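# Sort heavy parcels into desk letter tray, keep light ones

## Task

Three identical-looking parcels sit on the top shelf of the cart; one or two of them are heavy and the others are far lighter, which you can tell because the motor effort figures returned after each command grow with the load being carried. Move each heavy parcel into the letter tray on the desk so that it rests entirely within the tray's walls. Every light parcel must finish on the cart's top shelf, within its rim. At the end, open the gripper and back the robot away. The robot must not tip over or be left leaning, or the task fails. Anything that stays in place only because the robot is holding or pressing it does not count.

## Robot and tools

ROBOT. A Hello Robot Stretch 4: omni-wheel base, a lift that slides up a mast, one arm that telescopes forward, a three-joint wrist (yaw, pitch, roll) and a two-finger gripper. It stands about 1.6 m tall; the base rim lies within 0.23 m of the base origin. There is a single arm, so every motion argument is a single set of values, not one per arm.

FRAMES. Base frame: origin on the floor below the base centre, x ahead, y to the left, z up. hand_pose (a point between the open fingertips) is reported in this frame and may be a little off; with all wrist joints at 0 its axes line up with the base. The odometry frame is where the base frame was when the scene began. base_odometry counts wheel rotation only, so wheel slip appears as travel; heading runs -3.142 to 3.142, left positive.

execute_actions. Argument "actions": a list holding one action or none (empty = just report state and images). "cameras": list of names among head_camera, head_left_camera, head_right_camera, wrist_camera, or "all"; omitted/null means all, [] means none. An action may contain "base", "joints", or both, plus optional "pace" and "contact_limits"; or it may contain only {"end_of_arm": "enable_torque"}, which re-powers wrist/gripper motors that shut off, leaving them holding where they are. Motions in one action begin together and may finish at different times.
- base: exactly one key, a relative offset from where the base last measured itself. translate_m: metres straight ahead (+ forward), -2 to 2. strafe_m: metres sideways (+ left), -2 to 2. rotate_rad: radians turned in place (+ counter-clockwise seen from above), -3.2 to 3.2.
- joints: absolute targets by name. lift_m 0 to 1.2 m; arm_m 0 to 0.55 m extension; wrist_yaw_rad -1.134 to 4.276 (0 points forward, + left, 3.14 stowed back, above 3.4 the arm may obstruct); wrist_pitch_rad -1.117 to 4.259 (0 level, 1.57 pointing down); wrist_roll_rad -1.117 to 4.259 (0 keeps fingers at equal height, + turns clockwise viewed from behind); gripper_m -0.038 to 0.141, the fingertip gap in metres (negative means fingers pressing together). Done tolerances: lift and arm ±0.004, yaw and roll ±0.02, pitch ±0.05, gripper ±0.004. A joint target past its range is clipped and executed with a note; any other bad value or unknown key rejects the whole call.
- pace: "slow", "default", "fast", "max". Base top speeds 0.1/0.3/0.4/0.6 m/s and 1/2/3/4 rad/s respectively, further capped once lift_m exceeds 0.2 (down to 0.3 m/s and 1 rad/s at lift 1.2).
- contact_limits: only arm_m, 0 (gentlest) to 0.75 (firmest), default 0.5; how hard the arm may push before stopping.
Each action lasts at most 15 s. Anything left out of an action may still be driving toward an older target without the status showing it. If a result reports a stop, later execute_actions, wait and finished_scene calls in that same reply are skipped.

wait: "seconds" 0 to 10; nothing new commanded, returns state and images. zoom_image: "camera" plus "region" [x0, y0, x1, y1] pixels from the top-left of that camera's latest full image, up to 504x504. finished_scene: "scene" number; ends the scene irreversibly after the last command is held and reports success. Replying without any tool call ends everything.

RESULT LINES. base_status / joint_status: "done"; "off_target" (stopped short, may keep pushing); "contact_stop_at_<key>" (met something, part goes slack: lift may sag, wheels may roll); "limit_stop_at_<name>" incl. own_body (self-collision guard; can occur with pitch below -0.2 and roll below -0.4 or above 4) and tilt (lean above 6 degrees; lift, arm, wheels slack until it eases); "time_out"; "torque_fault" (wrist motor overloaded, limp until enable_torque). After such stops the old target is dropped. on_its_own covers uncommanded behaviour; its "held at" is a held target, not a position. lidar_m: 12 ranges in metres, 30-degree sectors starting straight ahead then counter-clockwise (4th left, 7th rear, 10th right); "-" = nothing seen or closer than 0.25 m; table tops register. wrist_depth_mm: 7x7 grid of median depths, 100 to 2000 mm, read from top-left. turned_by_wheels vs turned_by_imu differing by over ~0.1 rad suggests a collision or slip. base_tilt in degrees, forward/right positive, with a constant bias up to ~1.5.

EFFORT AND GRIPPING. motor_effort is percent of maximum, positive toward larger joint values, bracketed number = peak during last action (noisy). Compare effort while lifting each parcel (lift_m and wrist_pitch_rad) to tell heavy from light. To grasp, command gripper_m below the object's width; squeezing harder pulls it toward the wrist. A firm grip at commanded gripper_m ≥ 0 shows as a gripper_m effort change; the reading itself does not prove a hold. Fingertips stuck on a surface: raise the lift.

CAMERAS. head_camera on the mast top looking ahead-down (turn the base to look around); head_left_camera and head_right_camera are fisheyes beside it, angled lower, showing base and arm; wrist_camera looks along the fingers, tips near the bottom. Calibration data given for reference may be slightly off.

CAUTIONS. Start by sending lift_m 0.4 with wrist_yaw_rad 0 to unfold. Don't turn or drive carrying over 1 kg with arm_m above 0.2, especially fast. Avoid hard shoves, high grips pushing, dropping or flinging parcels, and letting objects fall; loose items may be nudged occasionally. Release and back away before finishing.

Each tool is called after "Emit:" as name(argument=value, ...) on one line, values as JSON.

## Session

Emit:
execute_actions(actions=[])

Scene clock: 0.00 s.
base_odometry: x=+0.000 y=+0.000 heading=+0.000 (m, m, rad; odometry frame)
turned_by_wheels: +0.000 (rad since the last result)
turned_by_imu: +0.000 (rad since the last result)
base_tilt: forward=-0.1 right=+0.1 (deg)
lidar_m: 1.32 1.83 1.78 1.76 2.00 2.13 1.64 1.77 1.55 1.53 1.97 1.31
base_status: not commanded
joint_positions: lift_m=+0.148 arm_m=+0.001 wrist_yaw_rad=+3.098 wrist_pitch_rad=+0.010 wrist_roll_rad=-0.011 gripper_m=+0.057
joint_status: not commanded
motor_effort: lift_m=+18 arm_m=+0 wrist_yaw_rad=+0 wrist_pitch_rad=-9 wrist_roll_rad=-1 gripper_m=-4 wheel_0=+0 wheel_1=+0 wheel_2=-1 (%)
hand_pose: x=-0.1130 y=+0.1000 z=+0.3232 quat_wxyz=(+0.022, -0.005, -0.006, +1.000) (m; base frame)
wrist_depth_mm: 136 139 - - - - - / - 138 - - - - - / 106 138 1708 - - - - / 116 139 1983 - - - - / 137 - 1983 - - - 1863 / 1464 1397 197 1229 199 1138 1060 / 917 831 866 111 809 732 759
pictures: head_camera, head_left_camera, head_right_camera, wrist_camera
Images, in order (width x height): head_camera 420x560, head_left_camera 420x672, head_right_camera 420x672, wrist_camera 616x392.

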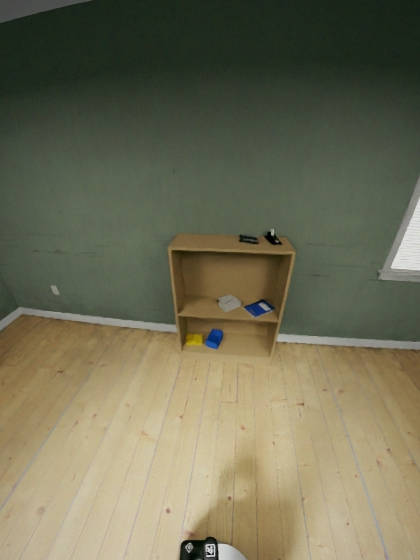

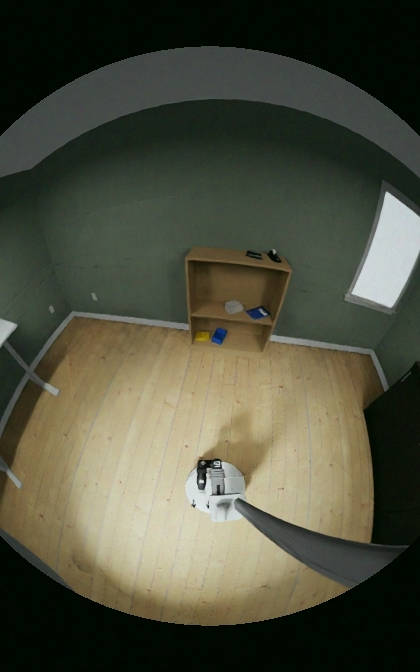

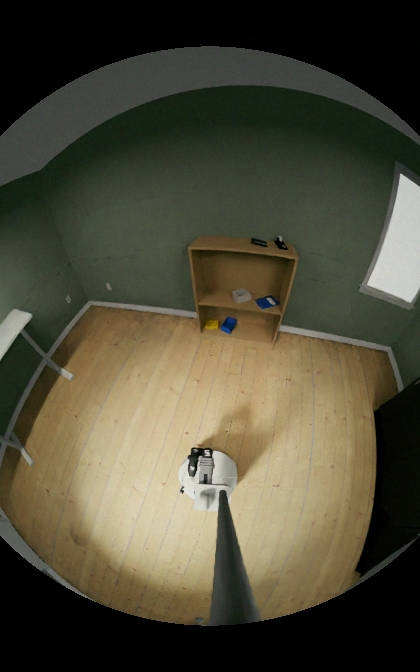

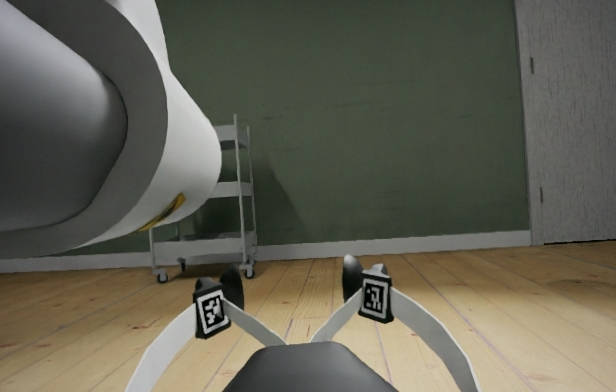

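Emit:
execute_actions(actions=[{"base": {"rotate_rad": -2.8}, "joints": {"lift_m": 0.4, "wrist_yaw_rad": 0}, "pace": "fast"}], cameras=["head_camera", "head_left_camera"])

Scene clock: 14.33 s.
base_odometry: x=+0.000 y=+0.000 heading=-2.800 (m, m, rad; odometry frame)
turned_by_wheels: -2.800 (rad since the last result)
turned_by_imu: -2.773 (rad since the last result)
base_tilt: forward=-0.1 right=+0.1 (deg)
lidar_m: 1.68 1.60 1.54 1.62 1.35 1.31 1.37 1.83 1.77 1.88 2.19 1.65
base_status: done
joint_positions: lift_m=+0.400 arm_m=+0.001 wrist_yaw_rad=+0.001 wrist_pitch_rad=+0.010 wrist_roll_rad=-0.011 gripper_m=+0.057
joint_status: all done
motor_effort: lift_m=+20(23) arm_m=+0(0) wrist_yaw_rad=-3(11) wrist_pitch_rad=-9(8) wrist_roll_rad=-1(1) gripper_m=-3(3) wheel_0=+0(8) wheel_1=+0(11) wheel_2=-1(5) (%)
hand_pose: x=+0.4600 y=-0.0872 z=+0.5751 quat_wxyz=(+1.000, -0.006, +0.005, +0.000) (m; base frame)
wrist_depth_mm: - - - - 1863 1661 1537 / - - - - 1921 1661 1576 / 1921 - - - 1921 1708 1576 / 1430 - - - 1921 1756 1576 / 1430 - - - 1808 1756 1576 / 1430 - 197 1708 199 1708 1576 / 1397 1366 1430 112 1336 1182 1229
pictures: head_camera, head_left_camera
Images, in order (width x height): head_camera 420x560, head_left_camera 420x672.

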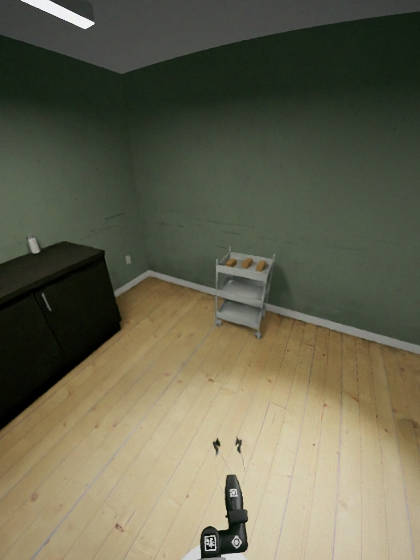

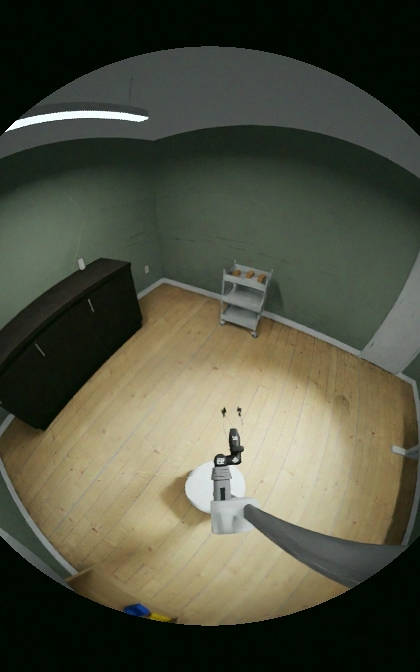

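Emit:
execute_actions(actions=[{"base": {"rotate_rad": -0.36}, "joints": {"lift_m": 0.9}, "pace": "fast"}], cameras=["head_camera"])

Emit:
zoom_image(camera="head_camera", region=[100, 200, 320, 360])

Scene clock: 28.80 s.
base_odometry: x=+0.000 y=+0.000 heading=+3.123 (m, m, rad; odometry frame)
turned_by_wheels: -0.360 (rad since the last result)
turned_by_imu: -0.356 (rad since the last result)
base_tilt: forward=-0.1 right=+0.2 (deg)
lidar_m: 1.64 1.76 1.56 1.53 1.95 1.34 1.30 1.82 1.78 1.76 1.99 2.12
base_status: done
joint_positions: lift_m=+0.900 arm_m=+0.001 wrist_yaw_rad=+0.000 wrist_pitch_rad=+0.010 wrist_roll_rad=-0.011 gripper_m=+0.057
joint_status: all done
motor_effort: lift_m=+20(22) arm_m=+0(0) wrist_yaw_rad=-1(3) wrist_pitch_rad=-8(7) wrist_roll_rad=-1(1) gripper_m=-4(4) wheel_0=+1(6) wheel_1=+0(7) wheel_2=+0(8) (%)
hand_pose: x=+0.4599 y=-0.0874 z=+1.0750 quat_wxyz=(+1.000, -0.006, +0.005, +0.000) (m; base frame)
wrist_depth_mm: - - 1921 1863 1863 1756 1708 / - - 1983 1921 1808 1808 1708 / - - 1983 1921 1863 1808 1756 / - - 1921 1921 1863 1756 1756 / - - 1983 1921 1808 1808 1708 / - - 196 1983 200 1863 1756 / - - 1661 111 1863 1808 1756
pictures: head_camera
Images, in order (width x height): head_camera 420x560.

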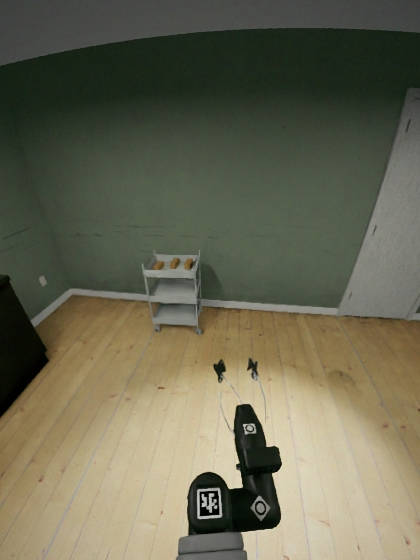

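Region (100, 200, 320, 360) of head_camera's 420x560 image, scaled by 2.291, with more detail than that image has; it fills the top 367 rows of this view, and the rest is white.

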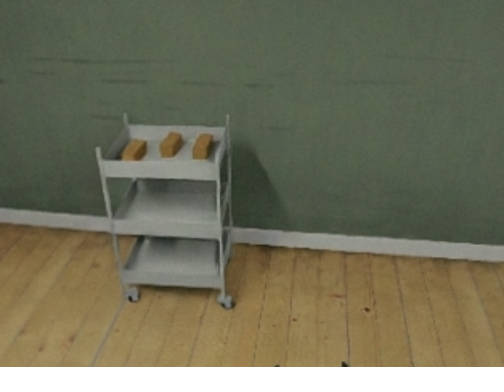

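Emit:
execute_actions(actions=[{"base": {"rotate_rad": -0.07}, "pace": "fast"}], cameras=[])

Emit:
execute_actions(actions=[{"base": {"strafe_m": 0.3}, "pace": "fast"}], cameras=[])

Emit:
execute_actions(actions=[{"base": {"translate_m": 0.6}, "pace": "fast"}], cameras=["head_camera", "wrist_camera"])

Scene clock: 39.73 s.
base_odometry: x=+0.000 y=+0.000 heading=+3.053 (m, m, rad; odometry frame)
turned_by_wheels: -0.070 (rad since the last result)
turned_by_imu: -0.069 (rad since the last result)
base_tilt: forward=-0.1 right=+0.1 (deg)
lidar_m: 1.64 1.71 1.58 1.53 1.67 1.36 1.32 1.77 1.79 1.76 1.93 2.13
base_status: done
joint_positions: lift_m=+0.900 arm_m=+0.001 wrist_yaw_rad=+0.000 wrist_pitch_rad=+0.010 wrist_roll_rad=-0.011 gripper_m=+0.057
joint_status: not commanded
motor_effort: lift_m=+20(20) arm_m=+0(0) wrist_yaw_rad=+0(1) wrist_pitch_rad=-8(7) wrist_roll_rad=-1(1) gripper_m=-3(3) wheel_0=+1(6) wheel_1=+1(2) wheel_2=+1(3) (%)
hand_pose: x=+0.4599 y=-0.0874 z=+1.0750 quat_wxyz=(+1.000, -0.006, +0.005, +0.000) (m; base frame)
wrist_depth_mm: 1921 1983 1921 1863 1863 1808 1756 / - 1983 1921 1863 1863 1863 1808 / 1983 1983 1921 1921 1808 1863 1808 / 1983 1921 1983 1983 1921 1863 1808 / 1983 1983 1921 1921 1863 1863 1808 / 1983 1983 196 1921 200 1863 1808 / 1983 1499 1430 112 1921 1863 1808
pictures: none
No camera images: the call's "cameras" was empty. Leave "cameras" out to get every camera's image.

Scene clock: 41.80 s.
base_odometry: x=-0.026 y=-0.299 heading=+3.054 (m, m, rad; odometry frame)
turned_by_wheels: +0.000 (rad since the last result)
turned_by_imu: +0.000 (rad since the last result)
base_tilt: forward=-0.1 right=+0.1 (deg)
lidar_m: 1.64 1.63 1.27 1.24 1.36 1.61 1.29 1.43 2.09 2.06 2.27 2.19
base_status: done
joint_positions: lift_m=+0.900 arm_m=+0.001 wrist_yaw_rad=+0.000 wrist_pitch_rad=+0.010 wrist_roll_rad=-0.011 gripper_m=+0.057
joint_status: not commanded
motor_effort: lift_m=+20(20) arm_m=+0(0) wrist_yaw_rad=-1(1) wrist_pitch_rad=-8(7) wrist_roll_rad=+0(1) gripper_m=-1(3) wheel_0=+2(8) wheel_1=-1(8) wheel_2=+0(1) (%)
hand_pose: x=+0.4599 y=-0.0874 z=+1.0750 quat_wxyz=(+1.000, -0.006, +0.005, +0.000) (m; base frame)
wrist_depth_mm: - - 1983 1921 1921 1863 1863 / - 1983 1983 1921 1921 1863 1808 / - - 1921 1921 1921 1921 1863 / - 1983 1983 1921 1921 1921 1863 / - 1983 1983 1921 1921 1921 1863 / - - 196 1708 200 1863 1863 / - - 1756 111 1921 1921 1863
pictures: none
No camera images: the call's "cameras" was empty. Leave "cameras" out to get every camera's image.

Scene clock: 44.83 s.
base_odometry: x=-0.624 y=-0.246 heading=+3.054 (m, m, rad; odometry frame)
turned_by_wheels: +0.000 (rad since the last result)
turned_by_imu: +0.001 (rad since the last result)
base_tilt: forward=+0.0 right=+0.1 (deg)
lidar_m: 1.04 1.11 1.20 1.18 1.29 2.21 1.89 2.04 2.19 2.13 2.01 1.58
base_status: done
joint_positions: lift_m=+0.900 arm_m=+0.001 wrist_yaw_rad=+0.000 wrist_pitch_rad=+0.010 wrist_roll_rad=-0.011 gripper_m=+0.057
joint_status: not commanded
motor_effort: lift_m=+20(20) arm_m=+0(0) wrist_yaw_rad=-2(1) wrist_pitch_rad=-7(9) wrist_roll_rad=-1(1) gripper_m=-2(4) wheel_0=+1(6) wheel_1=+0(5) wheel_2=+2(16) (%)
hand_pose: x=+0.4599 y=-0.0874 z=+1.0751 quat_wxyz=(+1.000, -0.006, +0.005, +0.000) (m; base frame)
wrist_depth_mm: 1397 1366 1366 1336 1308 1308 1281 / 1430 1366 1336 1308 1308 1308 1281 / 1397 1397 1366 1336 1308 1281 1308 / 1397 1366 1336 1336 1308 1308 1281 / 1397 1366 1366 1336 1308 1308 1281 / 1430 1397 196 1336 199 1308 1281 / 1430 1397 991 111 1336 1308 1308
pictures: head_camera, wrist_camera
camera_calibration (this result's frames):
wrist_camera: T_world_to_cam=[[-0.060219, -0.994394, -0.0869205, 0.0211298], [-0.016261, 0.0880443, -0.995984, 1.14359], [0.998053, -0.0585638, -0.0214717, -0.210875], [0, 0, 0, 1]] pos_world=[0.230333, -0.0920253, 1.13631]
Images, in order (width x height): head_camera 420x560, wrist_camera 616x392.

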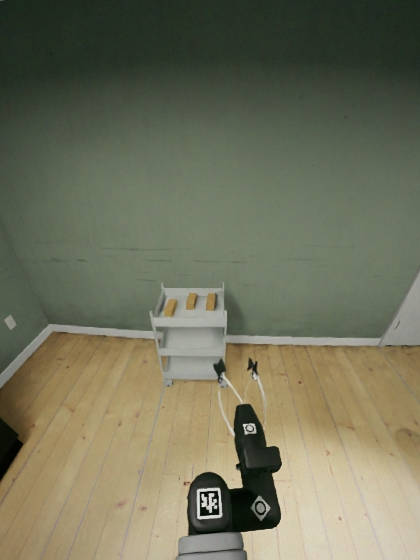

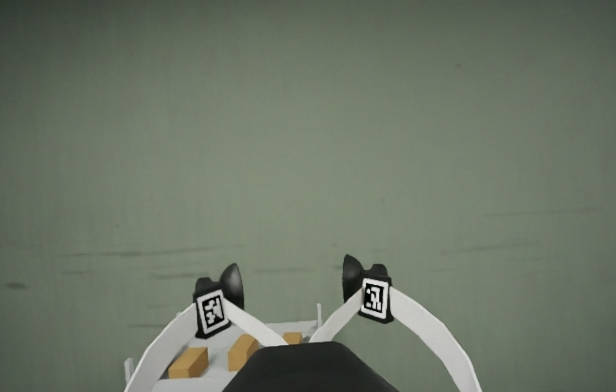

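Emit:
execute_actions(actions=[{"base": {"strafe_m": 0.18}, "joints": {"wrist_pitch_rad": 0.7, "gripper_m": 0.12}, "pace": "fast"}], cameras=[])

Emit:
execute_actions(actions=[{"base": {"translate_m": 0.4}, "pace": "fast"}], cameras=["head_camera", "wrist_camera"])

Scene clock: 58.80 s.
base_odometry: x=-0.640 y=-0.426 heading=+3.054 (m, m, rad; odometry frame)
turned_by_wheels: +0.000 (rad since the last result)
turned_by_imu: +0.000 (rad since the last result)
base_tilt: forward=+0.0 right=+0.1 (deg)
lidar_m: 1.05 1.72 1.03 1.00 1.09 2.21 1.89 2.02 2.36 2.33 2.02 1.08
base_status: done
joint_positions: lift_m=+0.900 arm_m=+0.001 wrist_yaw_rad=+0.000 wrist_pitch_rad=+0.702 wrist_roll_rad=-0.011 gripper_m=+0.120
joint_status: all done
motor_effort: lift_m=+20(20) arm_m=+0(1) wrist_yaw_rad=+0(1) wrist_pitch_rad=-7(8) wrist_roll_rad=-1(1) gripper_m=+0(3) wheel_0=+2(9) wheel_1=+0(10) wheel_2=+0(4) (%)
hand_pose: x=+0.3918 y=-0.0874 z=+0.8918 quat_wxyz=(+0.939, -0.005, +0.344, +0.002) (m; base frame)
wrist_depth_mm: 1281 1281 1255 1205 1281 1255 1255 / 1430 1430 976 904 1336 1366 1336 / 1618 1618 1499 1308 1499 1537 1537 / 1661 1661 1397 1160 1661 1661 1618 / 1430 1430 1366 1336 1366 1430 1430 / 1255 1205 1205 1255 1182 1255 1229 / 1098 1078 1118 112 1098 1078 1098
pictures: none
No camera images: the call's "cameras" was empty. Leave "cameras" out to get every camera's image.

Scene clock: 61.40 s.
base_odometry: x=-1.038 y=-0.391 heading=+3.054 (m, m, rad; odometry frame)
turned_by_wheels: +0.000 (rad since the last result)
turned_by_imu: +0.000 (rad since the last result)
base_tilt: forward=-0.1 right=+0.2 (deg)
lidar_m: 0.65 1.29 1.01 0.96 1.04 1.55 2.27 2.43 2.39 2.37 1.52 0.67
base_status: done
joint_positions: lift_m=+0.900 arm_m=+0.001 wrist_yaw_rad=+0.000 wrist_pitch_rad=+0.702 wrist_roll_rad=-0.011 gripper_m=+0.120
joint_status: not commanded
motor_effort: lift_m=+20(20) arm_m=+0(0) wrist_yaw_rad=+0(0) wrist_pitch_rad=-7(5) wrist_roll_rad=-1(1) gripper_m=-1(1) wheel_0=-1(4) wheel_1=+0(5) wheel_2=+1(13) (%)
hand_pose: x=+0.3918 y=-0.0874 z=+0.8918 quat_wxyz=(+0.939, -0.005, +0.344, +0.002) (m; base frame)
wrist_depth_mm: 917 904 891 891 891 878 866 / 991 991 976 960 960 960 946 / 1118 1118 759 759 759 1060 1060 / 1281 1205 647 574 580 1182 1182 / 1430 1366 878 866 866 1366 1336 / 1255 1182 723 798 750 1229 1205 / 1098 1060 991 111 1042 1060 1098
pictures: head_camera, wrist_camera
camera_calibration (this result's frames):
wrist_camera: T_world_to_cam=[[-0.101866, -0.99439, -0.0285004, -0.0347086], [-0.647643, 0.0880367, -0.75684, 0.994034], [0.755104, -0.0586379, -0.652978, 0.51155], [0, 0, 0, 1]] pos_world=[0.253971, -0.0920291, 1.08537]
Images, in order (width x height): head_camera 420x560, wrist_camera 616x392.

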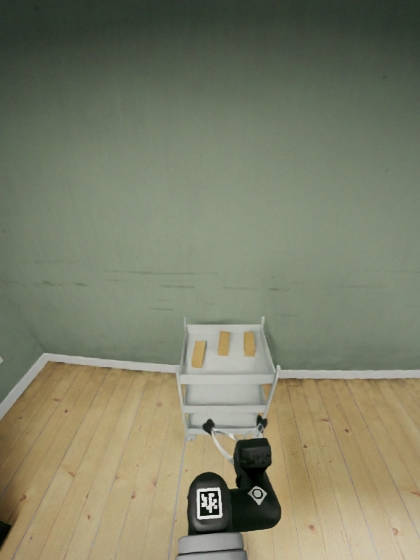

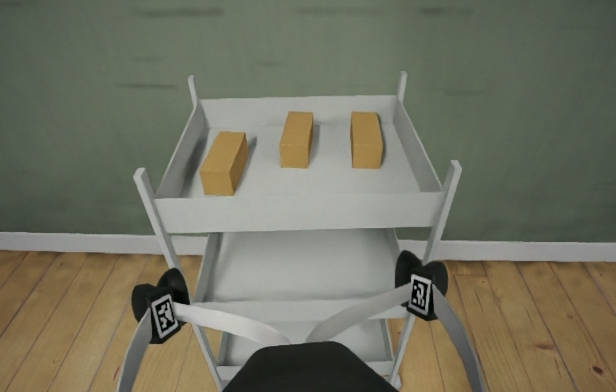

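Emit:
execute_actions(actions=[{"base": {"translate_m": 0.2}, "joints": {"wrist_pitch_rad": 1.1, "arm_m": 0.4}}], cameras=["head_camera", "wrist_camera"])

Scene clock: 87.00 s.
base_odometry: x=-1.238 y=-0.373 heading=+3.054 (m, m, rad; odometry frame)
turned_by_wheels: +0.000 (rad since the last result)
turned_by_imu: +0.000 (rad since the last result)
base_tilt: forward=+0.0 right=+0.2 (deg)
lidar_m: 0.46 1.09 1.60 0.94 1.01 1.53 2.52 2.67 2.43 2.42 1.26 0.47
base_status: done
joint_positions: lift_m=+0.900 arm_m=+0.399 wrist_yaw_rad=+0.000 wrist_pitch_rad=+1.101 wrist_roll_rad=-0.011 gripper_m=+0.120
joint_status: all done
motor_effort: lift_m=+20(20) arm_m=+7(8) wrist_yaw_rad=-2(0) wrist_pitch_rad=-3(7) wrist_roll_rad=-1(1) gripper_m=-4(1) wheel_0=+2(5) wheel_1=+1(1) wheel_2=+0(13) (%)
hand_pose: x=+0.7003 y=-0.0874 z=+0.8208 quat_wxyz=(+0.852, -0.005, +0.523, +0.003) (m; base frame)
wrist_depth_mm: 418 413 413 407 402 397 392 / 496 492 488 484 477 469 466 / 621 609 603 591 580 574 564 / 809 715 699 683 676 661 647 / 1060 387 402 394 402 402 621 / 1008 327 370 332 317 329 359 / 931 301 306 111 353 307 345
pictures: head_camera, wrist_camera
camera_calibration (this result's frames):
wrist_camera: T_world_to_cam=[[-0.104739, -0.99441, 0.0133437, -0.0376135], [-0.890926, 0.08786, -0.445568, 1.05499], [0.441905, -0.0585564, -0.895149, 0.650322], [0, 0, 0, 1]] pos_world=[0.648595, -0.0920138, 1.05271]
Images, in order (width x height): head_camera 420x560, wrist_camera 616x392.

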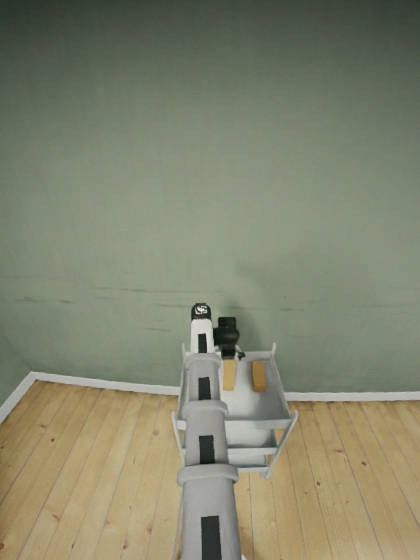

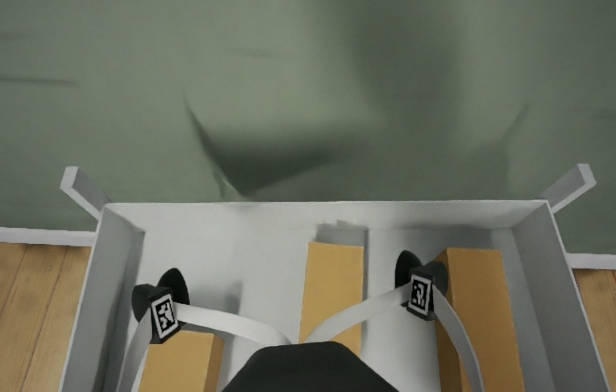

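Emit:
execute_actions(actions=[{"base": {"strafe_m": -0.04}, "joints": {"arm_m": 0.33, "gripper_m": 0.09}}], cameras=["wrist_camera"])

Emit:
execute_actions(actions=[{"joints": {"lift_m": 0.79}}], cameras=["wrist_camera"])

Scene clock: 96.17 s.
base_odometry: x=-1.234 y=-0.333 heading=+3.054 (m, m, rad; odometry frame)
turned_by_wheels: +0.000 (rad since the last result)
turned_by_imu: +0.000 (rad since the last result)
base_tilt: forward=+0.0 right=+0.2 (deg)
lidar_m: 0.46 0.50 1.63 0.98 1.08 1.60 2.53 2.66 2.41 2.38 1.25 0.47
base_status: done
joint_positions: lift_m=+0.900 arm_m=+0.331 wrist_yaw_rad=+0.000 wrist_pitch_rad=+1.101 wrist_roll_rad=-0.011 gripper_m=+0.090
joint_status: all done
motor_effort: lift_m=+20(20) arm_m=-7(8) wrist_yaw_rad=-1(1) wrist_pitch_rad=-3(4) wrist_roll_rad=-1(1) gripper_m=-1(3) wheel_0=+0(8) wheel_1=+1(7) wheel_2=+0(2) (%)
hand_pose: x=+0.6327 y=-0.0874 z=+0.8207 quat_wxyz=(+0.852, -0.005, +0.523, +0.003) (m; base frame)
wrist_depth_mm: 488 488 484 477 473 466 462 / 585 580 574 564 564 554 544 / 699 654 647 647 634 621 668 / 866 424 427 427 430 427 866 / 384 399 399 359 355 397 1078 / 359 320 204 364 200 368 1042 / 322 300 349 112 355 347 960
pictures: wrist_camera
camera_calibration (this result's frames):
wrist_camera: T_world_to_cam=[[-0.104846, -0.994399, 0.0133694, -0.0446603], [-0.891026, 0.0879589, -0.44535, 0.994638], [0.441679, -0.0586055, -0.895257, 0.680394], [0, 0, 0, 1]] pos_world=[0.58105, -0.0920226, 1.05269]
Images, in order (width x height): wrist_camera 616x392.

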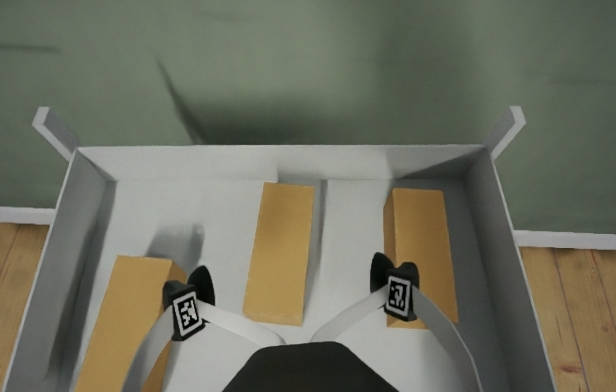

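Scene clock: 97.67 s.
base_odometry: x=-1.234 y=-0.333 heading=+3.054 (m, m, rad; odometry frame)
turned_by_wheels: +0.000 (rad since the last result)
turned_by_imu: +0.000 (rad since the last result)
base_tilt: forward=-0.1 right=+0.1 (deg)
lidar_m: 0.46 0.48 1.63 1.00 1.07 1.60 2.51 2.66 2.41 2.38 1.24 0.47
base_status: not commanded
joint_positions: lift_m=+0.790 arm_m=+0.331 wrist_yaw_rad=+0.000 wrist_pitch_rad=+1.101 wrist_roll_rad=-0.011 gripper_m=+0.090
joint_status: all done
motor_effort: lift_m=+15(19) arm_m=-7(7) wrist_yaw_rad=-1(1) wrist_pitch_rad=-5(5) wrist_roll_rad=-1(0) gripper_m=-2(3) wheel_0=+0(0) wheel_1=+1(1) wheel_2=+0(0) (%)
hand_pose: x=+0.6327 y=-0.0874 z=+0.7112 quat_wxyz=(+0.852, -0.005, +0.523, +0.003) (m; base frame)
wrist_depth_mm: 492 488 484 480 473 466 449 / 304 307 312 314 317 317 307 / 325 332 332 282 332 281 294 / 301 307 304 259 307 257 296 / 229 262 239 279 285 236 281 / 214 249 204 265 201 264 268 / 203 240 250 111 254 251 254
pictures: wrist_camera
camera_calibration (this result's frames):
wrist_camera: T_world_to_cam=[[-0.104846, -0.994399, 0.0133691, -0.0431955], [-0.891025, 0.0879591, -0.445352, 0.945846], [0.441681, -0.0586056, -0.895256, 0.582312], [0, 0, 0, 1]] pos_world=[0.581047, -0.0920226, 0.94313]
Images, in order (width x height): wrist_camera 616x392.

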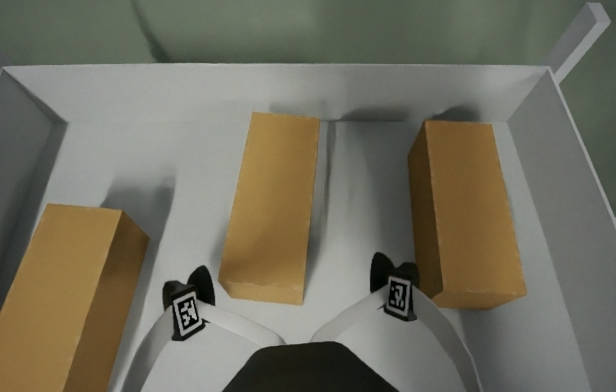

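Emit:
execute_actions(actions=[{"joints": {"arm_m": 0.38}}], cameras=["wrist_camera"])

Scene clock: 108.57 s.
base_odometry: x=-1.234 y=-0.333 heading=+3.054 (m, m, rad; odometry frame)
turned_by_wheels: +0.000 (rad since the last result)
turned_by_imu: +0.000 (rad since the last result)
base_tilt: forward=-0.1 right=+0.1 (deg)
lidar_m: 0.46 0.50 1.63 0.99 1.08 1.58 2.54 2.65 2.40 2.37 1.24 0.48
base_status: not commanded
joint_positions: lift_m=+0.790 arm_m=+0.379 wrist_yaw_rad=+0.000 wrist_pitch_rad=+1.101 wrist_roll_rad=-0.011 gripper_m=+0.090
joint_status: all done
motor_effort: lift_m=+15(15) arm_m=+7(8) wrist_yaw_rad=-1(1) wrist_pitch_rad=-4(5) wrist_roll_rad=+0(1) gripper_m=-4(4) wheel_0=+0(0) wheel_1=+1(1) wheel_2=+0(0) (%)
hand_pose: x=+0.6802 y=-0.0874 z=+0.7112 quat_wxyz=(+0.852, -0.005, +0.523, +0.003) (m; base frame)
wrist_depth_mm: 436 430 430 427 418 413 410 / 517 512 512 504 496 492 480 / 283 285 289 291 293 296 285 / 301 304 307 255 312 255 291 / 283 285 282 237 289 236 285 / 213 234 204 220 201 220 268 / 200 224 244 112 253 208 248
pictures: wrist_camera
camera_calibration (this result's frames):
wrist_camera: T_world_to_cam=[[-0.104907, -0.994392, 0.0133555, -0.0381676], [-0.890962, 0.0880118, -0.445468, 0.988258], [0.441794, -0.0586317, -0.895198, 0.561209], [0, 0, 0, 1]] pos_world=[0.628557, -0.0920273, 0.94314]
Images, in order (width x height): wrist_camera 616x392.

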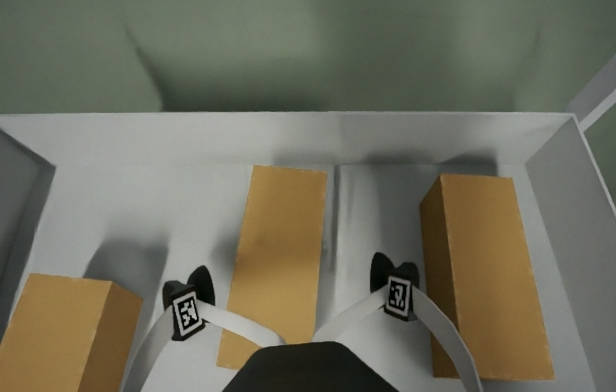

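Parcel is between the fingers. Close and lift.

Emit:
execute_actions(actions=[{"joints": {"gripper_m": 0.02}}], cameras=[])

Emit:
execute_actions(actions=[{"joints": {"lift_m": 0.87}}], cameras=["wrist_camera"])

Scene clock: 116.63 s.
base_odometry: x=-1.234 y=-0.333 heading=+3.054 (m, m, rad; odometry frame)
turned_by_wheels: +0.000 (rad since the last result)
turned_by_imu: +0.000 (rad since the last result)
base_tilt: forward=-0.1 right=+0.1 (deg)
lidar_m: 0.46 0.48 1.61 0.99 1.07 1.59 2.50 2.65 2.41 2.37 1.26 0.46
base_status: not commanded
joint_positions: lift_m=+0.790 arm_m=+0.379 wrist_yaw_rad=+0.000 wrist_pitch_rad=+1.102 wrist_roll_rad=-0.011 gripper_m=+0.020
joint_status: all done
motor_effort: lift_m=+15(15) arm_m=+7(7) wrist_yaw_rad=-1(1) wrist_pitch_rad=-6(7) wrist_roll_rad=-1(1) gripper_m=-18(20) wheel_0=+0(0) wheel_1=+1(1) wheel_2=+0(0) (%)
hand_pose: x=+0.6801 y=-0.0874 z=+0.7112 quat_wxyz=(+0.852, -0.005, +0.523, +0.003) (m; base frame)
wrist_depth_mm: 433 430 427 424 418 413 407 / 521 517 512 500 496 484 480 / 283 286 289 291 294 296 283 / 303 306 306 245 310 255 291 / 281 285 286 225 289 236 285 / 213 236 199 209 190 220 267 / 200 211 249 112 253 208 248
pictures: none
No camera images: the call's "cameras" was empty. Leave "cameras" out to get every camera's image.

Scene clock: 117.93 s.
base_odometry: x=-1.234 y=-0.333 heading=+3.054 (m, m, rad; odometry frame)
turned_by_wheels: +0.000 (rad since the last result)
turned_by_imu: +0.000 (rad since the last result)
base_tilt: forward=-0.1 right=+0.1 (deg)
lidar_m: 0.47 0.49 1.60 0.99 1.06 1.59 2.52 2.67 2.41 2.36 1.25 0.48
base_status: not commanded
joint_positions: lift_m=+0.870 arm_m=+0.379 wrist_yaw_rad=+0.000 wrist_pitch_rad=+1.102 wrist_roll_rad=-0.011 gripper_m=+0.020
joint_status: all done
motor_effort: lift_m=+21(21) arm_m=+7(7) wrist_yaw_rad=-1(1) wrist_pitch_rad=-6(5) wrist_roll_rad=-1(1) gripper_m=-18(20) wheel_0=+0(0) wheel_1=+1(1) wheel_2=+0(0) (%)
hand_pose: x=+0.6801 y=-0.0874 z=+0.7907 quat_wxyz=(+0.852, -0.005, +0.523, +0.003) (m; base frame)
wrist_depth_mm: 433 430 427 424 418 413 407 / 521 517 508 508 500 488 480 / 615 634 634 621 609 597 549 / 345 370 373 245 382 364 759 / 336 366 366 225 364 334 991 / 325 293 199 209 190 334 991 / 301 272 320 112 315 317 300
pictures: wrist_camera
camera_calibration (this result's frames):
wrist_camera: T_world_to_cam=[[-0.104899, -0.994392, 0.0134121, -0.0392925], [-0.891202, 0.0880116, -0.444987, 1.02331], [0.441312, -0.0586317, -0.895436, 0.6329], [0, 0, 0, 1]] pos_world=[0.628547, -0.0920272, 1.02261]
Images, in order (width x height): wrist_camera 616x392.

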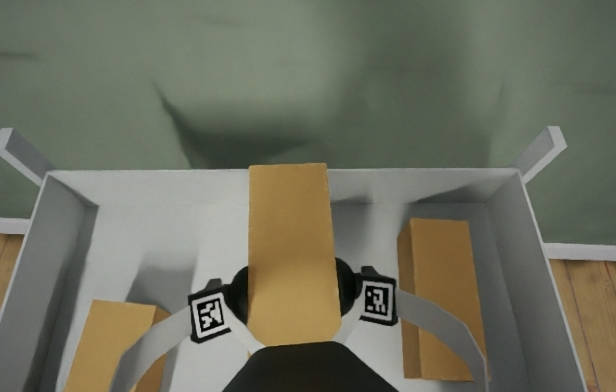

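Emit:
execute_actions(actions=[{"joints": {"lift_m": 0.795}}], cameras=[])

Emit:
execute_actions(actions=[{"joints": {"gripper_m": 0.09}}], cameras=[])

Emit:
execute_actions(actions=[{"joints": {"lift_m": 0.9}}], cameras=[])

Emit:
execute_actions(actions=[{"base": {"strafe_m": -0.13}}], cameras=["wrist_camera"])

Scene clock: 127.43 s.
base_odometry: x=-1.234 y=-0.333 heading=+3.054 (m, m, rad; odometry frame)
turned_by_wheels: +0.000 (rad since the last result)
turned_by_imu: +0.000 (rad since the last result)
base_tilt: forward=+0.0 right=+0.1 (deg)
lidar_m: 0.46 0.48 1.61 0.98 1.07 1.58 2.51 2.67 2.41 2.37 1.25 0.48
base_status: not commanded
joint_positions: lift_m=+0.795 arm_m=+0.379 wrist_yaw_rad=+0.000 wrist_pitch_rad=+1.102 wrist_roll_rad=-0.011 gripper_m=+0.020
joint_status: all done
motor_effort: lift_m=+15(20) arm_m=+7(7) wrist_yaw_rad=+0(1) wrist_pitch_rad=-6(5) wrist_roll_rad=-1(1) gripper_m=-18(20) wheel_0=+0(0) wheel_1=+1(1) wheel_2=+0(0) (%)
hand_pose: x=+0.6801 y=-0.0874 z=+0.7161 quat_wxyz=(+0.852, -0.005, +0.523, +0.003) (m; base frame)
wrist_depth_mm: 436 433 430 421 421 413 410 / 521 512 508 504 500 492 484 / 283 286 289 291 293 296 285 / 304 310 314 247 317 259 300 / 287 289 290 224 294 241 287 / 219 236 199 210 190 224 272 / 205 211 253 111 257 211 255
pictures: none
No camera images: the call's "cameras" was empty. Leave "cameras" out to get every camera's image.

Scene clock: 128.93 s.
base_odometry: x=-1.234 y=-0.333 heading=+3.054 (m, m, rad; odometry frame)
turned_by_wheels: +0.000 (rad since the last result)
turned_by_imu: +0.000 (rad since the last result)
base_tilt: forward=-0.1 right=+0.1 (deg)
lidar_m: 0.45 0.48 1.61 0.99 1.07 1.59 2.51 2.66 2.41 2.38 1.26 0.47
base_status: not commanded
joint_positions: lift_m=+0.795 arm_m=+0.379 wrist_yaw_rad=+0.000 wrist_pitch_rad=+1.101 wrist_roll_rad=-0.011 gripper_m=+0.090
joint_status: all done
motor_effort: lift_m=+15(15) arm_m=+7(7) wrist_yaw_rad=+0(1) wrist_pitch_rad=-4(5) wrist_roll_rad=-1(1) gripper_m=-2(18) wheel_0=+0(0) wheel_1=+1(1) wheel_2=+0(0) (%)
hand_pose: x=+0.6802 y=-0.0874 z=+0.7161 quat_wxyz=(+0.852, -0.005, +0.523, +0.003) (m; base frame)
wrist_depth_mm: 433 433 427 427 418 413 410 / 521 517 512 504 500 492 484 / 293 286 289 291 293 294 283 / 306 312 314 260 317 260 300 / 287 290 291 239 293 241 286 / 218 233 204 223 200 225 272 / 205 224 254 111 257 213 256
pictures: none
No camera images: the call's "cameras" was empty. Leave "cameras" out to get every camera's image.

Scene clock: 130.40 s.
base_odometry: x=-1.234 y=-0.333 heading=+3.054 (m, m, rad; odometry frame)
turned_by_wheels: +0.000 (rad since the last result)
turned_by_imu: +0.000 (rad since the last result)
base_tilt: forward=-0.1 right=+0.1 (deg)
lidar_m: 0.46 0.49 1.62 0.99 1.07 1.60 2.54 2.64 2.41 2.38 1.25 0.47
base_status: not commanded
joint_positions: lift_m=+0.900 arm_m=+0.379 wrist_yaw_rad=+0.000 wrist_pitch_rad=+1.101 wrist_roll_rad=-0.011 gripper_m=+0.090
joint_status: all done
motor_effort: lift_m=+21(23) arm_m=+7(7) wrist_yaw_rad=+0(0) wrist_pitch_rad=-5(5) wrist_roll_rad=-1(1) gripper_m=-3(3) wheel_0=+0(0) wheel_1=+1(1) wheel_2=+0(0) (%)
hand_pose: x=+0.6802 y=-0.0874 z=+0.8207 quat_wxyz=(+0.852, -0.005, +0.523, +0.003) (m; base frame)
wrist_depth_mm: 433 433 427 424 421 413 410 / 521 517 512 504 496 488 484 / 634 634 627 621 609 591 591 / 750 415 418 418 418 384 750 / 377 397 399 353 377 379 1025 / 355 364 204 327 200 355 1042 / 332 300 349 111 343 345 960
pictures: none
No camera images: the call's "cameras" was empty. Leave "cameras" out to get every camera's image.

Scene clock: 132.03 s.
base_odometry: x=-1.223 y=-0.204 heading=+3.054 (m, m, rad; odometry frame)
turned_by_wheels: +0.000 (rad since the last result)
turned_by_imu: +0.000 (rad since the last result)
base_tilt: forward=-0.1 right=+0.1 (deg)
lidar_m: 0.45 0.46 1.60 1.12 1.21 1.79 2.51 3.03 2.27 2.25 1.25 0.46
base_status: done
joint_positions: lift_m=+0.900 arm_m=+0.379 wrist_yaw_rad=+0.000 wrist_pitch_rad=+1.101 wrist_roll_rad=-0.011 gripper_m=+0.090
joint_status: not commanded
motor_effort: lift_m=+20(20) arm_m=+7(7) wrist_yaw_rad=-1(0) wrist_pitch_rad=-5(6) wrist_roll_rad=-1(1) gripper_m=+1(1) wheel_0=-1(9) wheel_1=+0(6) wheel_2=+0(1) (%)
hand_pose: x=+0.6802 y=-0.0874 z=+0.8207 quat_wxyz=(+0.852, -0.005, +0.523, +0.003) (m; base frame)
wrist_depth_mm: 415 413 410 404 402 394 392 / 496 492 484 480 477 466 462 / 615 609 597 591 580 574 564 / 392 399 402 407 707 732 723 / 397 387 399 399 904 1008 1008 / 368 325 204 329 200 1025 1042 / 342 298 345 111 946 946 960
pictures: wrist_camera
camera_calibration (this result's frames):
wrist_camera: T_world_to_cam=[[-0.104923, -0.99439, 0.0133749, -0.0396403], [-0.891042, 0.0880284, -0.445303, 1.03694], [0.441628, -0.05864, -0.89528, 0.659433], [0, 0, 0, 1]] pos_world=[0.628572, -0.0920287, 1.05266]
Images, in order (width x height): wrist_camera 616x392.

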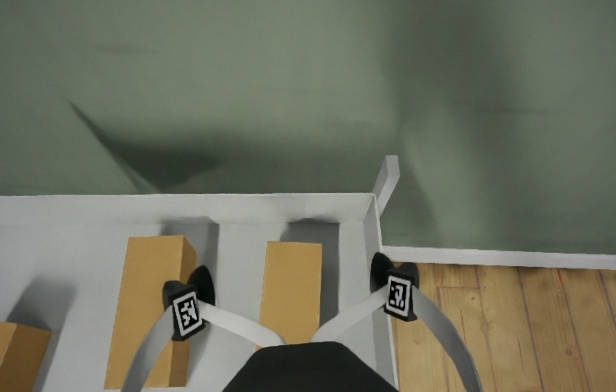

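Emit:
execute_actions(actions=[{"joints": {"lift_m": 0.79}}], cameras=["wrist_camera"])

Emit:
execute_actions(actions=[{"joints": {"gripper_m": 0.02}}], cameras=[])

Emit:
execute_actions(actions=[{"joints": {"lift_m": 0.87}}], cameras=["wrist_camera"])

Scene clock: 141.57 s.
base_odometry: x=-1.223 y=-0.204 heading=+3.054 (m, m, rad; odometry frame)
turned_by_wheels: +0.000 (rad since the last result)
turned_by_imu: +0.000 (rad since the last result)
base_tilt: forward=-0.1 right=+0.1 (deg)
lidar_m: 0.46 0.49 1.60 1.12 1.20 1.78 2.48 3.02 2.28 2.25 1.23 0.46
base_status: not commanded
joint_positions: lift_m=+0.790 arm_m=+0.379 wrist_yaw_rad=+0.000 wrist_pitch_rad=+1.101 wrist_roll_rad=-0.012 gripper_m=+0.090
joint_status: all done
motor_effort: lift_m=+14(20) arm_m=+6(7) wrist_yaw_rad=+0(6) wrist_pitch_rad=-4(8) wrist_roll_rad=+0(1) gripper_m=+0(1) wheel_0=+0(1) wheel_1=-1(1) wheel_2=+1(2) (%)
hand_pose: x=+0.6804 y=-0.0874 z=+0.7112 quat_wxyz=(+0.852, -0.005, +0.523, +0.003) (m; base frame)
wrist_depth_mm: 415 410 410 404 402 394 392 / 496 492 488 484 459 466 459 / 282 283 287 290 290 569 564 / 300 257 307 303 307 741 715 / 236 237 285 237 283 976 960 / 216 218 204 218 201 931 931 / 201 206 247 111 250 854 878
pictures: wrist_camera
camera_calibration (this result's frames):
wrist_camera: T_world_to_cam=[[-0.104651, -0.994418, 0.013478, -0.0384156], [-0.890963, 0.0877254, -0.445522, 0.988405], [0.441852, -0.0586328, -0.89517, 0.561105], [0, 0, 0, 1]] pos_world=[0.628687, -0.0920102, 0.943157]
Images, in order (width x height): wrist_camera 616x392.

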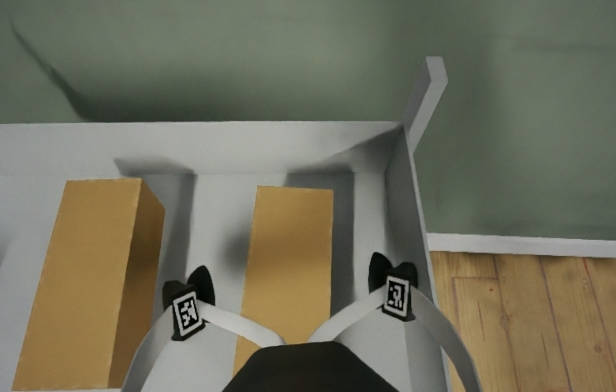

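Scene clock: 143.07 s.
base_odometry: x=-1.223 y=-0.204 heading=+3.054 (m, m, rad; odometry frame)
turned_by_wheels: +0.000 (rad since the last result)
turned_by_imu: +0.000 (rad since the last result)
base_tilt: forward=+0.0 right=+0.1 (deg)
lidar_m: 0.44 0.49 1.60 1.11 1.21 1.82 2.49 3.02 2.29 2.25 1.25 0.47
base_status: not commanded
joint_positions: lift_m=+0.790 arm_m=+0.379 wrist_yaw_rad=+0.000 wrist_pitch_rad=+1.101 wrist_roll_rad=-0.012 gripper_m=+0.020
joint_status: all done
motor_effort: lift_m=+15(15) arm_m=+6(6) wrist_yaw_rad=-1(0) wrist_pitch_rad=-7(5) wrist_roll_rad=+0(0) gripper_m=-19(16) wheel_0=+0(0) wheel_1=-1(1) wheel_2=+1(1) (%)
hand_pose: x=+0.6803 y=-0.0874 z=+0.7112 quat_wxyz=(+0.852, -0.005, +0.523, +0.003) (m; base frame)
wrist_depth_mm: 415 413 410 404 399 394 392 / 496 492 484 480 455 466 462 / 281 283 286 290 291 569 559 / 300 258 306 306 307 741 723 / 236 236 286 224 282 960 976 / 216 221 200 210 190 931 931 / 200 201 249 111 249 842 878
pictures: none
No camera images: the call's "cameras" was empty. Leave "cameras" out to get every camera's image.

Scene clock: 144.37 s.
base_odometry: x=-1.223 y=-0.204 heading=+3.054 (m, m, rad; odometry frame)
turned_by_wheels: +0.000 (rad since the last result)
turned_by_imu: +0.000 (rad since the last result)
base_tilt: forward=+0.0 right=+0.1 (deg)
lidar_m: 0.45 0.49 1.58 1.12 1.22 1.81 2.50 3.02 2.28 2.25 1.24 0.47
base_status: not commanded
joint_positions: lift_m=+0.870 arm_m=+0.379 wrist_yaw_rad=+0.000 wrist_pitch_rad=+1.102 wrist_roll_rad=-0.012 gripper_m=+0.020
joint_status: all done
motor_effort: lift_m=+21(21) arm_m=+6(6) wrist_yaw_rad=-1(0) wrist_pitch_rad=-6(5) wrist_roll_rad=+0(1) gripper_m=-20(19) wheel_0=+0(0) wheel_1=-1(1) wheel_2=+1(1) (%)
hand_pose: x=+0.6802 y=-0.0874 z=+0.7907 quat_wxyz=(+0.852, -0.005, +0.523, +0.003) (m; base frame)
wrist_depth_mm: 415 413 410 407 399 397 389 / 496 492 488 480 473 469 459 / 615 609 597 591 564 569 564 / 368 373 377 338 668 732 723 / 364 317 362 225 917 991 991 / 342 296 200 210 190 1008 1008 / 319 270 319 112 332 931 946
pictures: wrist_camera
camera_calibration (this result's frames):
wrist_camera: T_world_to_cam=[[-0.104644, -0.994418, 0.0135336, -0.0395489], [-0.891199, 0.0877257, -0.445049, 1.02346], [0.441377, -0.058633, -0.895404, 0.632774], [0, 0, 0, 1]] pos_world=[0.628675, -0.0920102, 1.02261]
Images, in order (width x height): wrist_camera 616x392.

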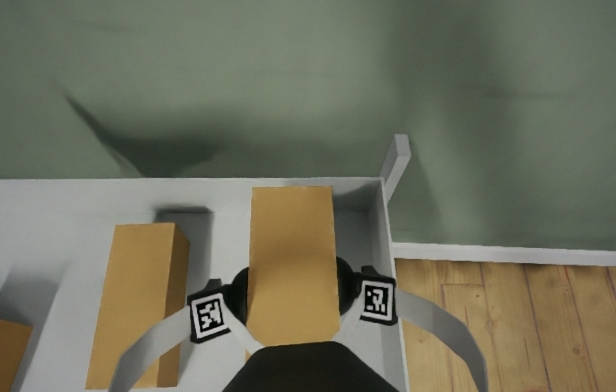

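Emit:
execute_actions(actions=[{"joints": {"lift_m": 0.795}}], cameras=[])

Emit:
execute_actions(actions=[{"joints": {"gripper_m": 0.09}}], cameras=[])

Emit:
execute_actions(actions=[{"joints": {"lift_m": 0.9}}], cameras=[])

Emit:
execute_actions(actions=[{"base": {"strafe_m": 0.25}, "joints": {"arm_m": 0.33}}], cameras=["wrist_camera"])

Scene clock: 154.70 s.
base_odometry: x=-1.223 y=-0.204 heading=+3.054 (m, m, rad; odometry frame)
turned_by_wheels: +0.000 (rad since the last result)
turned_by_imu: +0.000 (rad since the last result)
base_tilt: forward=-0.1 right=+0.1 (deg)
lidar_m: 0.44 0.48 1.58 1.11 1.21 1.81 2.48 3.02 2.29 2.25 1.23 0.46
base_status: not commanded
joint_positions: lift_m=+0.795 arm_m=+0.379 wrist_yaw_rad=+0.000 wrist_pitch_rad=+1.102 wrist_roll_rad=-0.012 gripper_m=+0.020
joint_status: all done
motor_effort: lift_m=+15(20) arm_m=+6(6) wrist_yaw_rad=-2(2) wrist_pitch_rad=-4(7) wrist_roll_rad=+0(0) gripper_m=-19(17) wheel_0=+0(0) wheel_1=+0(1) wheel_2=+1(1) (%)
hand_pose: x=+0.6802 y=-0.0874 z=+0.7161 quat_wxyz=(+0.852, -0.005, +0.523, +0.003) (m; base frame)
wrist_depth_mm: 415 413 407 404 399 394 389 / 496 492 484 484 459 469 462 / 281 285 289 289 291 569 559 / 304 259 312 310 317 732 715 / 279 241 290 224 286 960 960 / 222 226 200 210 191 946 931 / 207 206 253 111 252 854 878
pictures: none
No camera images: the call's "cameras" was empty. Leave "cameras" out to get every camera's image.

Scene clock: 156.20 s.
base_odometry: x=-1.223 y=-0.204 heading=+3.054 (m, m, rad; odometry frame)
turned_by_wheels: +0.000 (rad since the last result)
turned_by_imu: +0.000 (rad since the last result)
base_tilt: forward=+0.0 right=+0.1 (deg)
lidar_m: 0.45 0.48 1.60 1.12 1.19 1.78 2.49 3.03 2.28 2.24 1.24 0.46
base_status: not commanded
joint_positions: lift_m=+0.795 arm_m=+0.379 wrist_yaw_rad=+0.000 wrist_pitch_rad=+1.101 wrist_roll_rad=-0.012 gripper_m=+0.090
joint_status: all done
motor_effort: lift_m=+15(15) arm_m=+6(6) wrist_yaw_rad=-2(0) wrist_pitch_rad=-5(6) wrist_roll_rad=+0(0) gripper_m=-4(17) wheel_0=+0(0) wheel_1=+0(1) wheel_2=+1(1) (%)
hand_pose: x=+0.6803 y=-0.0874 z=+0.7161 quat_wxyz=(+0.852, -0.005, +0.523, +0.003) (m; base frame)
wrist_depth_mm: 413 413 410 407 399 394 389 / 496 488 488 480 459 466 459 / 282 285 286 290 290 569 564 / 307 259 314 257 317 741 723 / 278 242 291 239 283 960 960 / 222 224 204 223 202 931 931 / 207 211 253 112 252 854 866
pictures: none
No camera images: the call's "cameras" was empty. Leave "cameras" out to get every camera's image.

Scene clock: 157.67 s.
base_odometry: x=-1.223 y=-0.204 heading=+3.054 (m, m, rad; odometry frame)
turned_by_wheels: +0.000 (rad since the last result)
turned_by_imu: +0.000 (rad since the last result)
base_tilt: forward=-0.1 right=+0.1 (deg)
lidar_m: 0.45 0.48 1.59 1.11 1.22 1.81 2.47 3.00 2.29 2.24 1.23 0.46
base_status: not commanded
joint_positions: lift_m=+0.900 arm_m=+0.379 wrist_yaw_rad=+0.000 wrist_pitch_rad=+1.101 wrist_roll_rad=-0.012 gripper_m=+0.090
joint_status: all done
motor_effort: lift_m=+21(23) arm_m=+6(6) wrist_yaw_rad=+0(1) wrist_pitch_rad=-5(3) wrist_roll_rad=-1(0) gripper_m=-2(3) wheel_0=+0(0) wheel_1=-1(1) wheel_2=+1(1) (%)
hand_pose: x=+0.6803 y=-0.0874 z=+0.8207 quat_wxyz=(+0.852, -0.005, +0.523, +0.003) (m; base frame)
wrist_depth_mm: 415 413 410 404 399 397 389 / 496 492 484 480 477 469 459 / 615 609 603 591 580 569 564 / 392 397 399 404 699 732 715 / 394 387 399 399 904 1025 1008 / 368 324 204 325 200 1042 1060 / 342 298 345 111 931 960 976
pictures: none
No camera images: the call's "cameras" was empty. Leave "cameras" out to get every camera's image.

Scene clock: 159.80 s.
base_odometry: x=-1.245 y=-0.453 heading=+3.054 (m, m, rad; odometry frame)
turned_by_wheels: +0.000 (rad since the last result)
turned_by_imu: +0.000 (rad since the last result)
base_tilt: forward=+0.0 right=+0.1 (deg)
lidar_m: 0.46 1.10 1.51 0.87 0.93 1.41 2.53 2.65 2.52 2.50 1.29 0.48
base_status: done
joint_positions: lift_m=+0.900 arm_m=+0.331 wrist_yaw_rad=+0.000 wrist_pitch_rad=+1.101 wrist_roll_rad=-0.012 gripper_m=+0.090
joint_status: all done
motor_effort: lift_m=+20(21) arm_m=-7(7) wrist_yaw_rad=-1(0) wrist_pitch_rad=-5(4) wrist_roll_rad=+1(0) gripper_m=-1(1) wheel_0=+0(9) wheel_1=-1(7) wheel_2=+0(0) (%)
hand_pose: x=+0.6327 y=-0.0874 z=+0.8207 quat_wxyz=(+0.852, -0.005, +0.523, +0.003) (m; base frame)
wrist_depth_mm: 508 504 504 500 492 480 480 / 609 603 597 585 580 569 564 / 759 750 421 424 427 430 430 / 991 976 427 433 387 433 407 / 1060 1098 392 402 355 402 353 / 1008 1008 204 334 200 375 340 / 946 917 338 112 353 351 355
pictures: wrist_camera
camera_calibration (this result's frames):
wrist_camera: T_world_to_cam=[[-0.104668, -0.994416, 0.0134963, -0.0448898], [-0.891039, 0.0877429, -0.445365, 0.994622], [0.441694, -0.0586414, -0.895247, 0.680378], [0, 0, 0, 1]] pos_world=[0.58103, -0.0920118, 1.05268]
Images, in order (width x height): wrist_camera 616x392.

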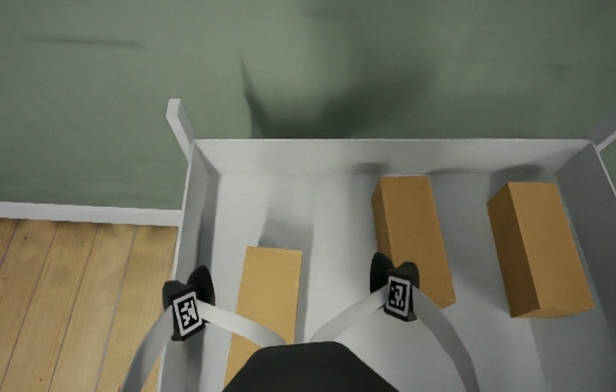

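Emit:
execute_actions(actions=[{"base": {"strafe_m": 0.015}, "joints": {"lift_m": 0.79}}], cameras=["wrist_camera"])

Scene clock: 175.00 s.
base_odometry: x=-1.246 y=-0.468 heading=+3.054 (m, m, rad; odometry frame)
turned_by_wheels: +0.000 (rad since the last result)
turned_by_imu: +0.000 (rad since the last result)
base_tilt: forward=-0.1 right=+0.1 (deg)
lidar_m: 0.46 1.09 1.50 0.85 0.92 1.39 2.52 2.65 2.53 2.51 1.26 0.48
base_status: done
joint_positions: lift_m=+0.790 arm_m=+0.331 wrist_yaw_rad=+0.000 wrist_pitch_rad=+1.101 wrist_roll_rad=-0.012 gripper_m=+0.090
joint_status: all done
motor_effort: lift_m=+15(19) arm_m=-7(7) wrist_yaw_rad=+0(1) wrist_pitch_rad=-5(3) wrist_roll_rad=+0(0) gripper_m=-2(3) wheel_0=-1(8) wheel_1=+0(7) wheel_2=+0(1) (%)
hand_pose: x=+0.6327 y=-0.0874 z=+0.7112 quat_wxyz=(+0.852, -0.005, +0.523, +0.003) (m; base frame)
wrist_depth_mm: 508 492 508 500 492 488 480 / 615 603 310 315 317 306 319 / 759 723 330 336 332 281 336 / 976 931 306 306 307 257 310 / 960 946 282 237 289 241 291 / 904 237 204 220 200 271 272 / 842 236 226 111 254 251 255
pictures: wrist_camera
camera_calibration (this result's frames):
wrist_camera: T_world_to_cam=[[-0.104668, -0.994416, 0.013496, -0.0434114], [-0.891038, 0.0877428, -0.445368, 0.945831], [0.441697, -0.0586414, -0.895246, 0.582302], [0, 0, 0, 1]] pos_world=[0.581026, -0.0920117, 0.943133]
Images, in order (width x height): wrist_camera 616x392.

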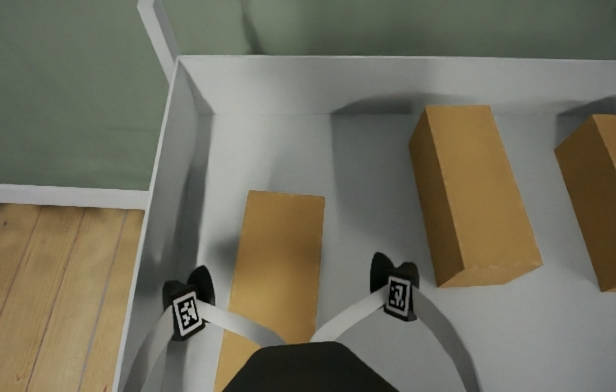

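Emit:
execute_actions(actions=[{"joints": {"gripper_m": 0.01}}], cameras=[])

Emit:
execute_actions(actions=[{"joints": {"lift_m": 0.87}}], cameras=["wrist_camera"])

Scene clock: 183.40 s.
base_odometry: x=-1.246 y=-0.468 heading=+3.054 (m, m, rad; odometry frame)
turned_by_wheels: +0.000 (rad since the last result)
turned_by_imu: +0.000 (rad since the last result)
base_tilt: forward=+0.0 right=+0.1 (deg)
lidar_m: 0.47 1.10 1.49 0.86 0.92 1.37 2.54 2.66 2.54 2.49 1.27 0.49
base_status: not commanded
joint_positions: lift_m=+0.790 arm_m=+0.331 wrist_yaw_rad=+0.000 wrist_pitch_rad=+1.104 wrist_roll_rad=-0.012 gripper_m=+0.011
joint_status: all done
motor_effort: lift_m=+17(17) arm_m=-7(7) wrist_yaw_rad=-2(4) wrist_pitch_rad=-14(12) wrist_roll_rad=+0(0) gripper_m=-24(21) wheel_0=-1(1) wheel_1=+0(0) wheel_2=+0(0) (%)
hand_pose: x=+0.6319 y=-0.0874 z=+0.7106 quat_wxyz=(+0.851, -0.005, +0.525, +0.003) (m; base frame)
wrist_depth_mm: 512 496 488 488 492 492 480 / 615 609 314 317 317 309 320 / 768 723 327 332 329 277 332 / 991 931 301 303 306 252 307 / 960 931 283 224 286 240 286 / 891 262 201 208 189 268 270 / 842 216 245 112 252 249 252
pictures: none
No camera images: the call's "cameras" was empty. Leave "cameras" out to get every camera's image.

Scene clock: 184.70 s.
base_odometry: x=-1.246 y=-0.468 heading=+3.054 (m, m, rad; odometry frame)
turned_by_wheels: +0.000 (rad since the last result)
turned_by_imu: +0.000 (rad since the last result)
base_tilt: forward=+0.0 right=+0.1 (deg)
lidar_m: 0.47 1.09 1.49 0.85 0.94 1.37 2.54 2.67 2.53 2.51 1.28 0.49
base_status: not commanded
joint_positions: lift_m=+0.870 arm_m=+0.331 wrist_yaw_rad=+0.000 wrist_pitch_rad=+1.104 wrist_roll_rad=-0.012 gripper_m=+0.011
joint_status: all done
motor_effort: lift_m=+23(23) arm_m=-7(7) wrist_yaw_rad=-2(2) wrist_pitch_rad=-14(13) wrist_roll_rad=+0(0) gripper_m=-22(24) wheel_0=-1(1) wheel_1=+0(0) wheel_2=+0(0) (%)
hand_pose: x=+0.6319 y=-0.0874 z=+0.7901 quat_wxyz=(+0.851, -0.005, +0.525, +0.003) (m; base frame)
wrist_depth_mm: 512 508 508 500 496 488 484 / 615 609 585 597 591 585 574 / 768 759 377 392 394 394 399 / 1025 991 387 389 384 394 347 / 1042 1042 357 224 362 362 329 / 976 960 201 208 189 343 343 / 917 259 315 111 324 322 325
pictures: wrist_camera
camera_calibration (this result's frames):
wrist_camera: T_world_to_cam=[[-0.10425, -0.994455, 0.0138221, -0.045035], [-0.892454, 0.0874053, -0.442591, 0.978967], [0.438929, -0.0584757, -0.896617, 0.656175], [0, 0, 0, 1]] pos_world=[0.580974, -0.0919819, 1.02224]
Images, in order (width x height): wrist_camera 616x392.

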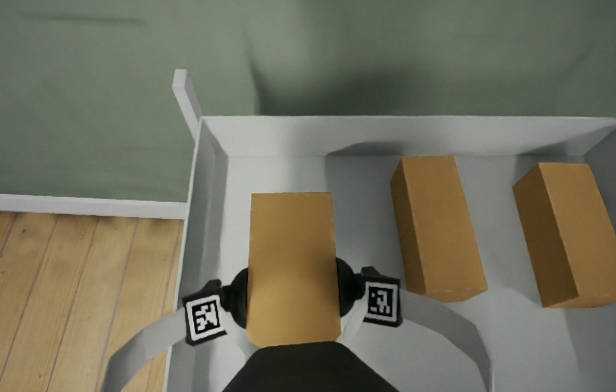

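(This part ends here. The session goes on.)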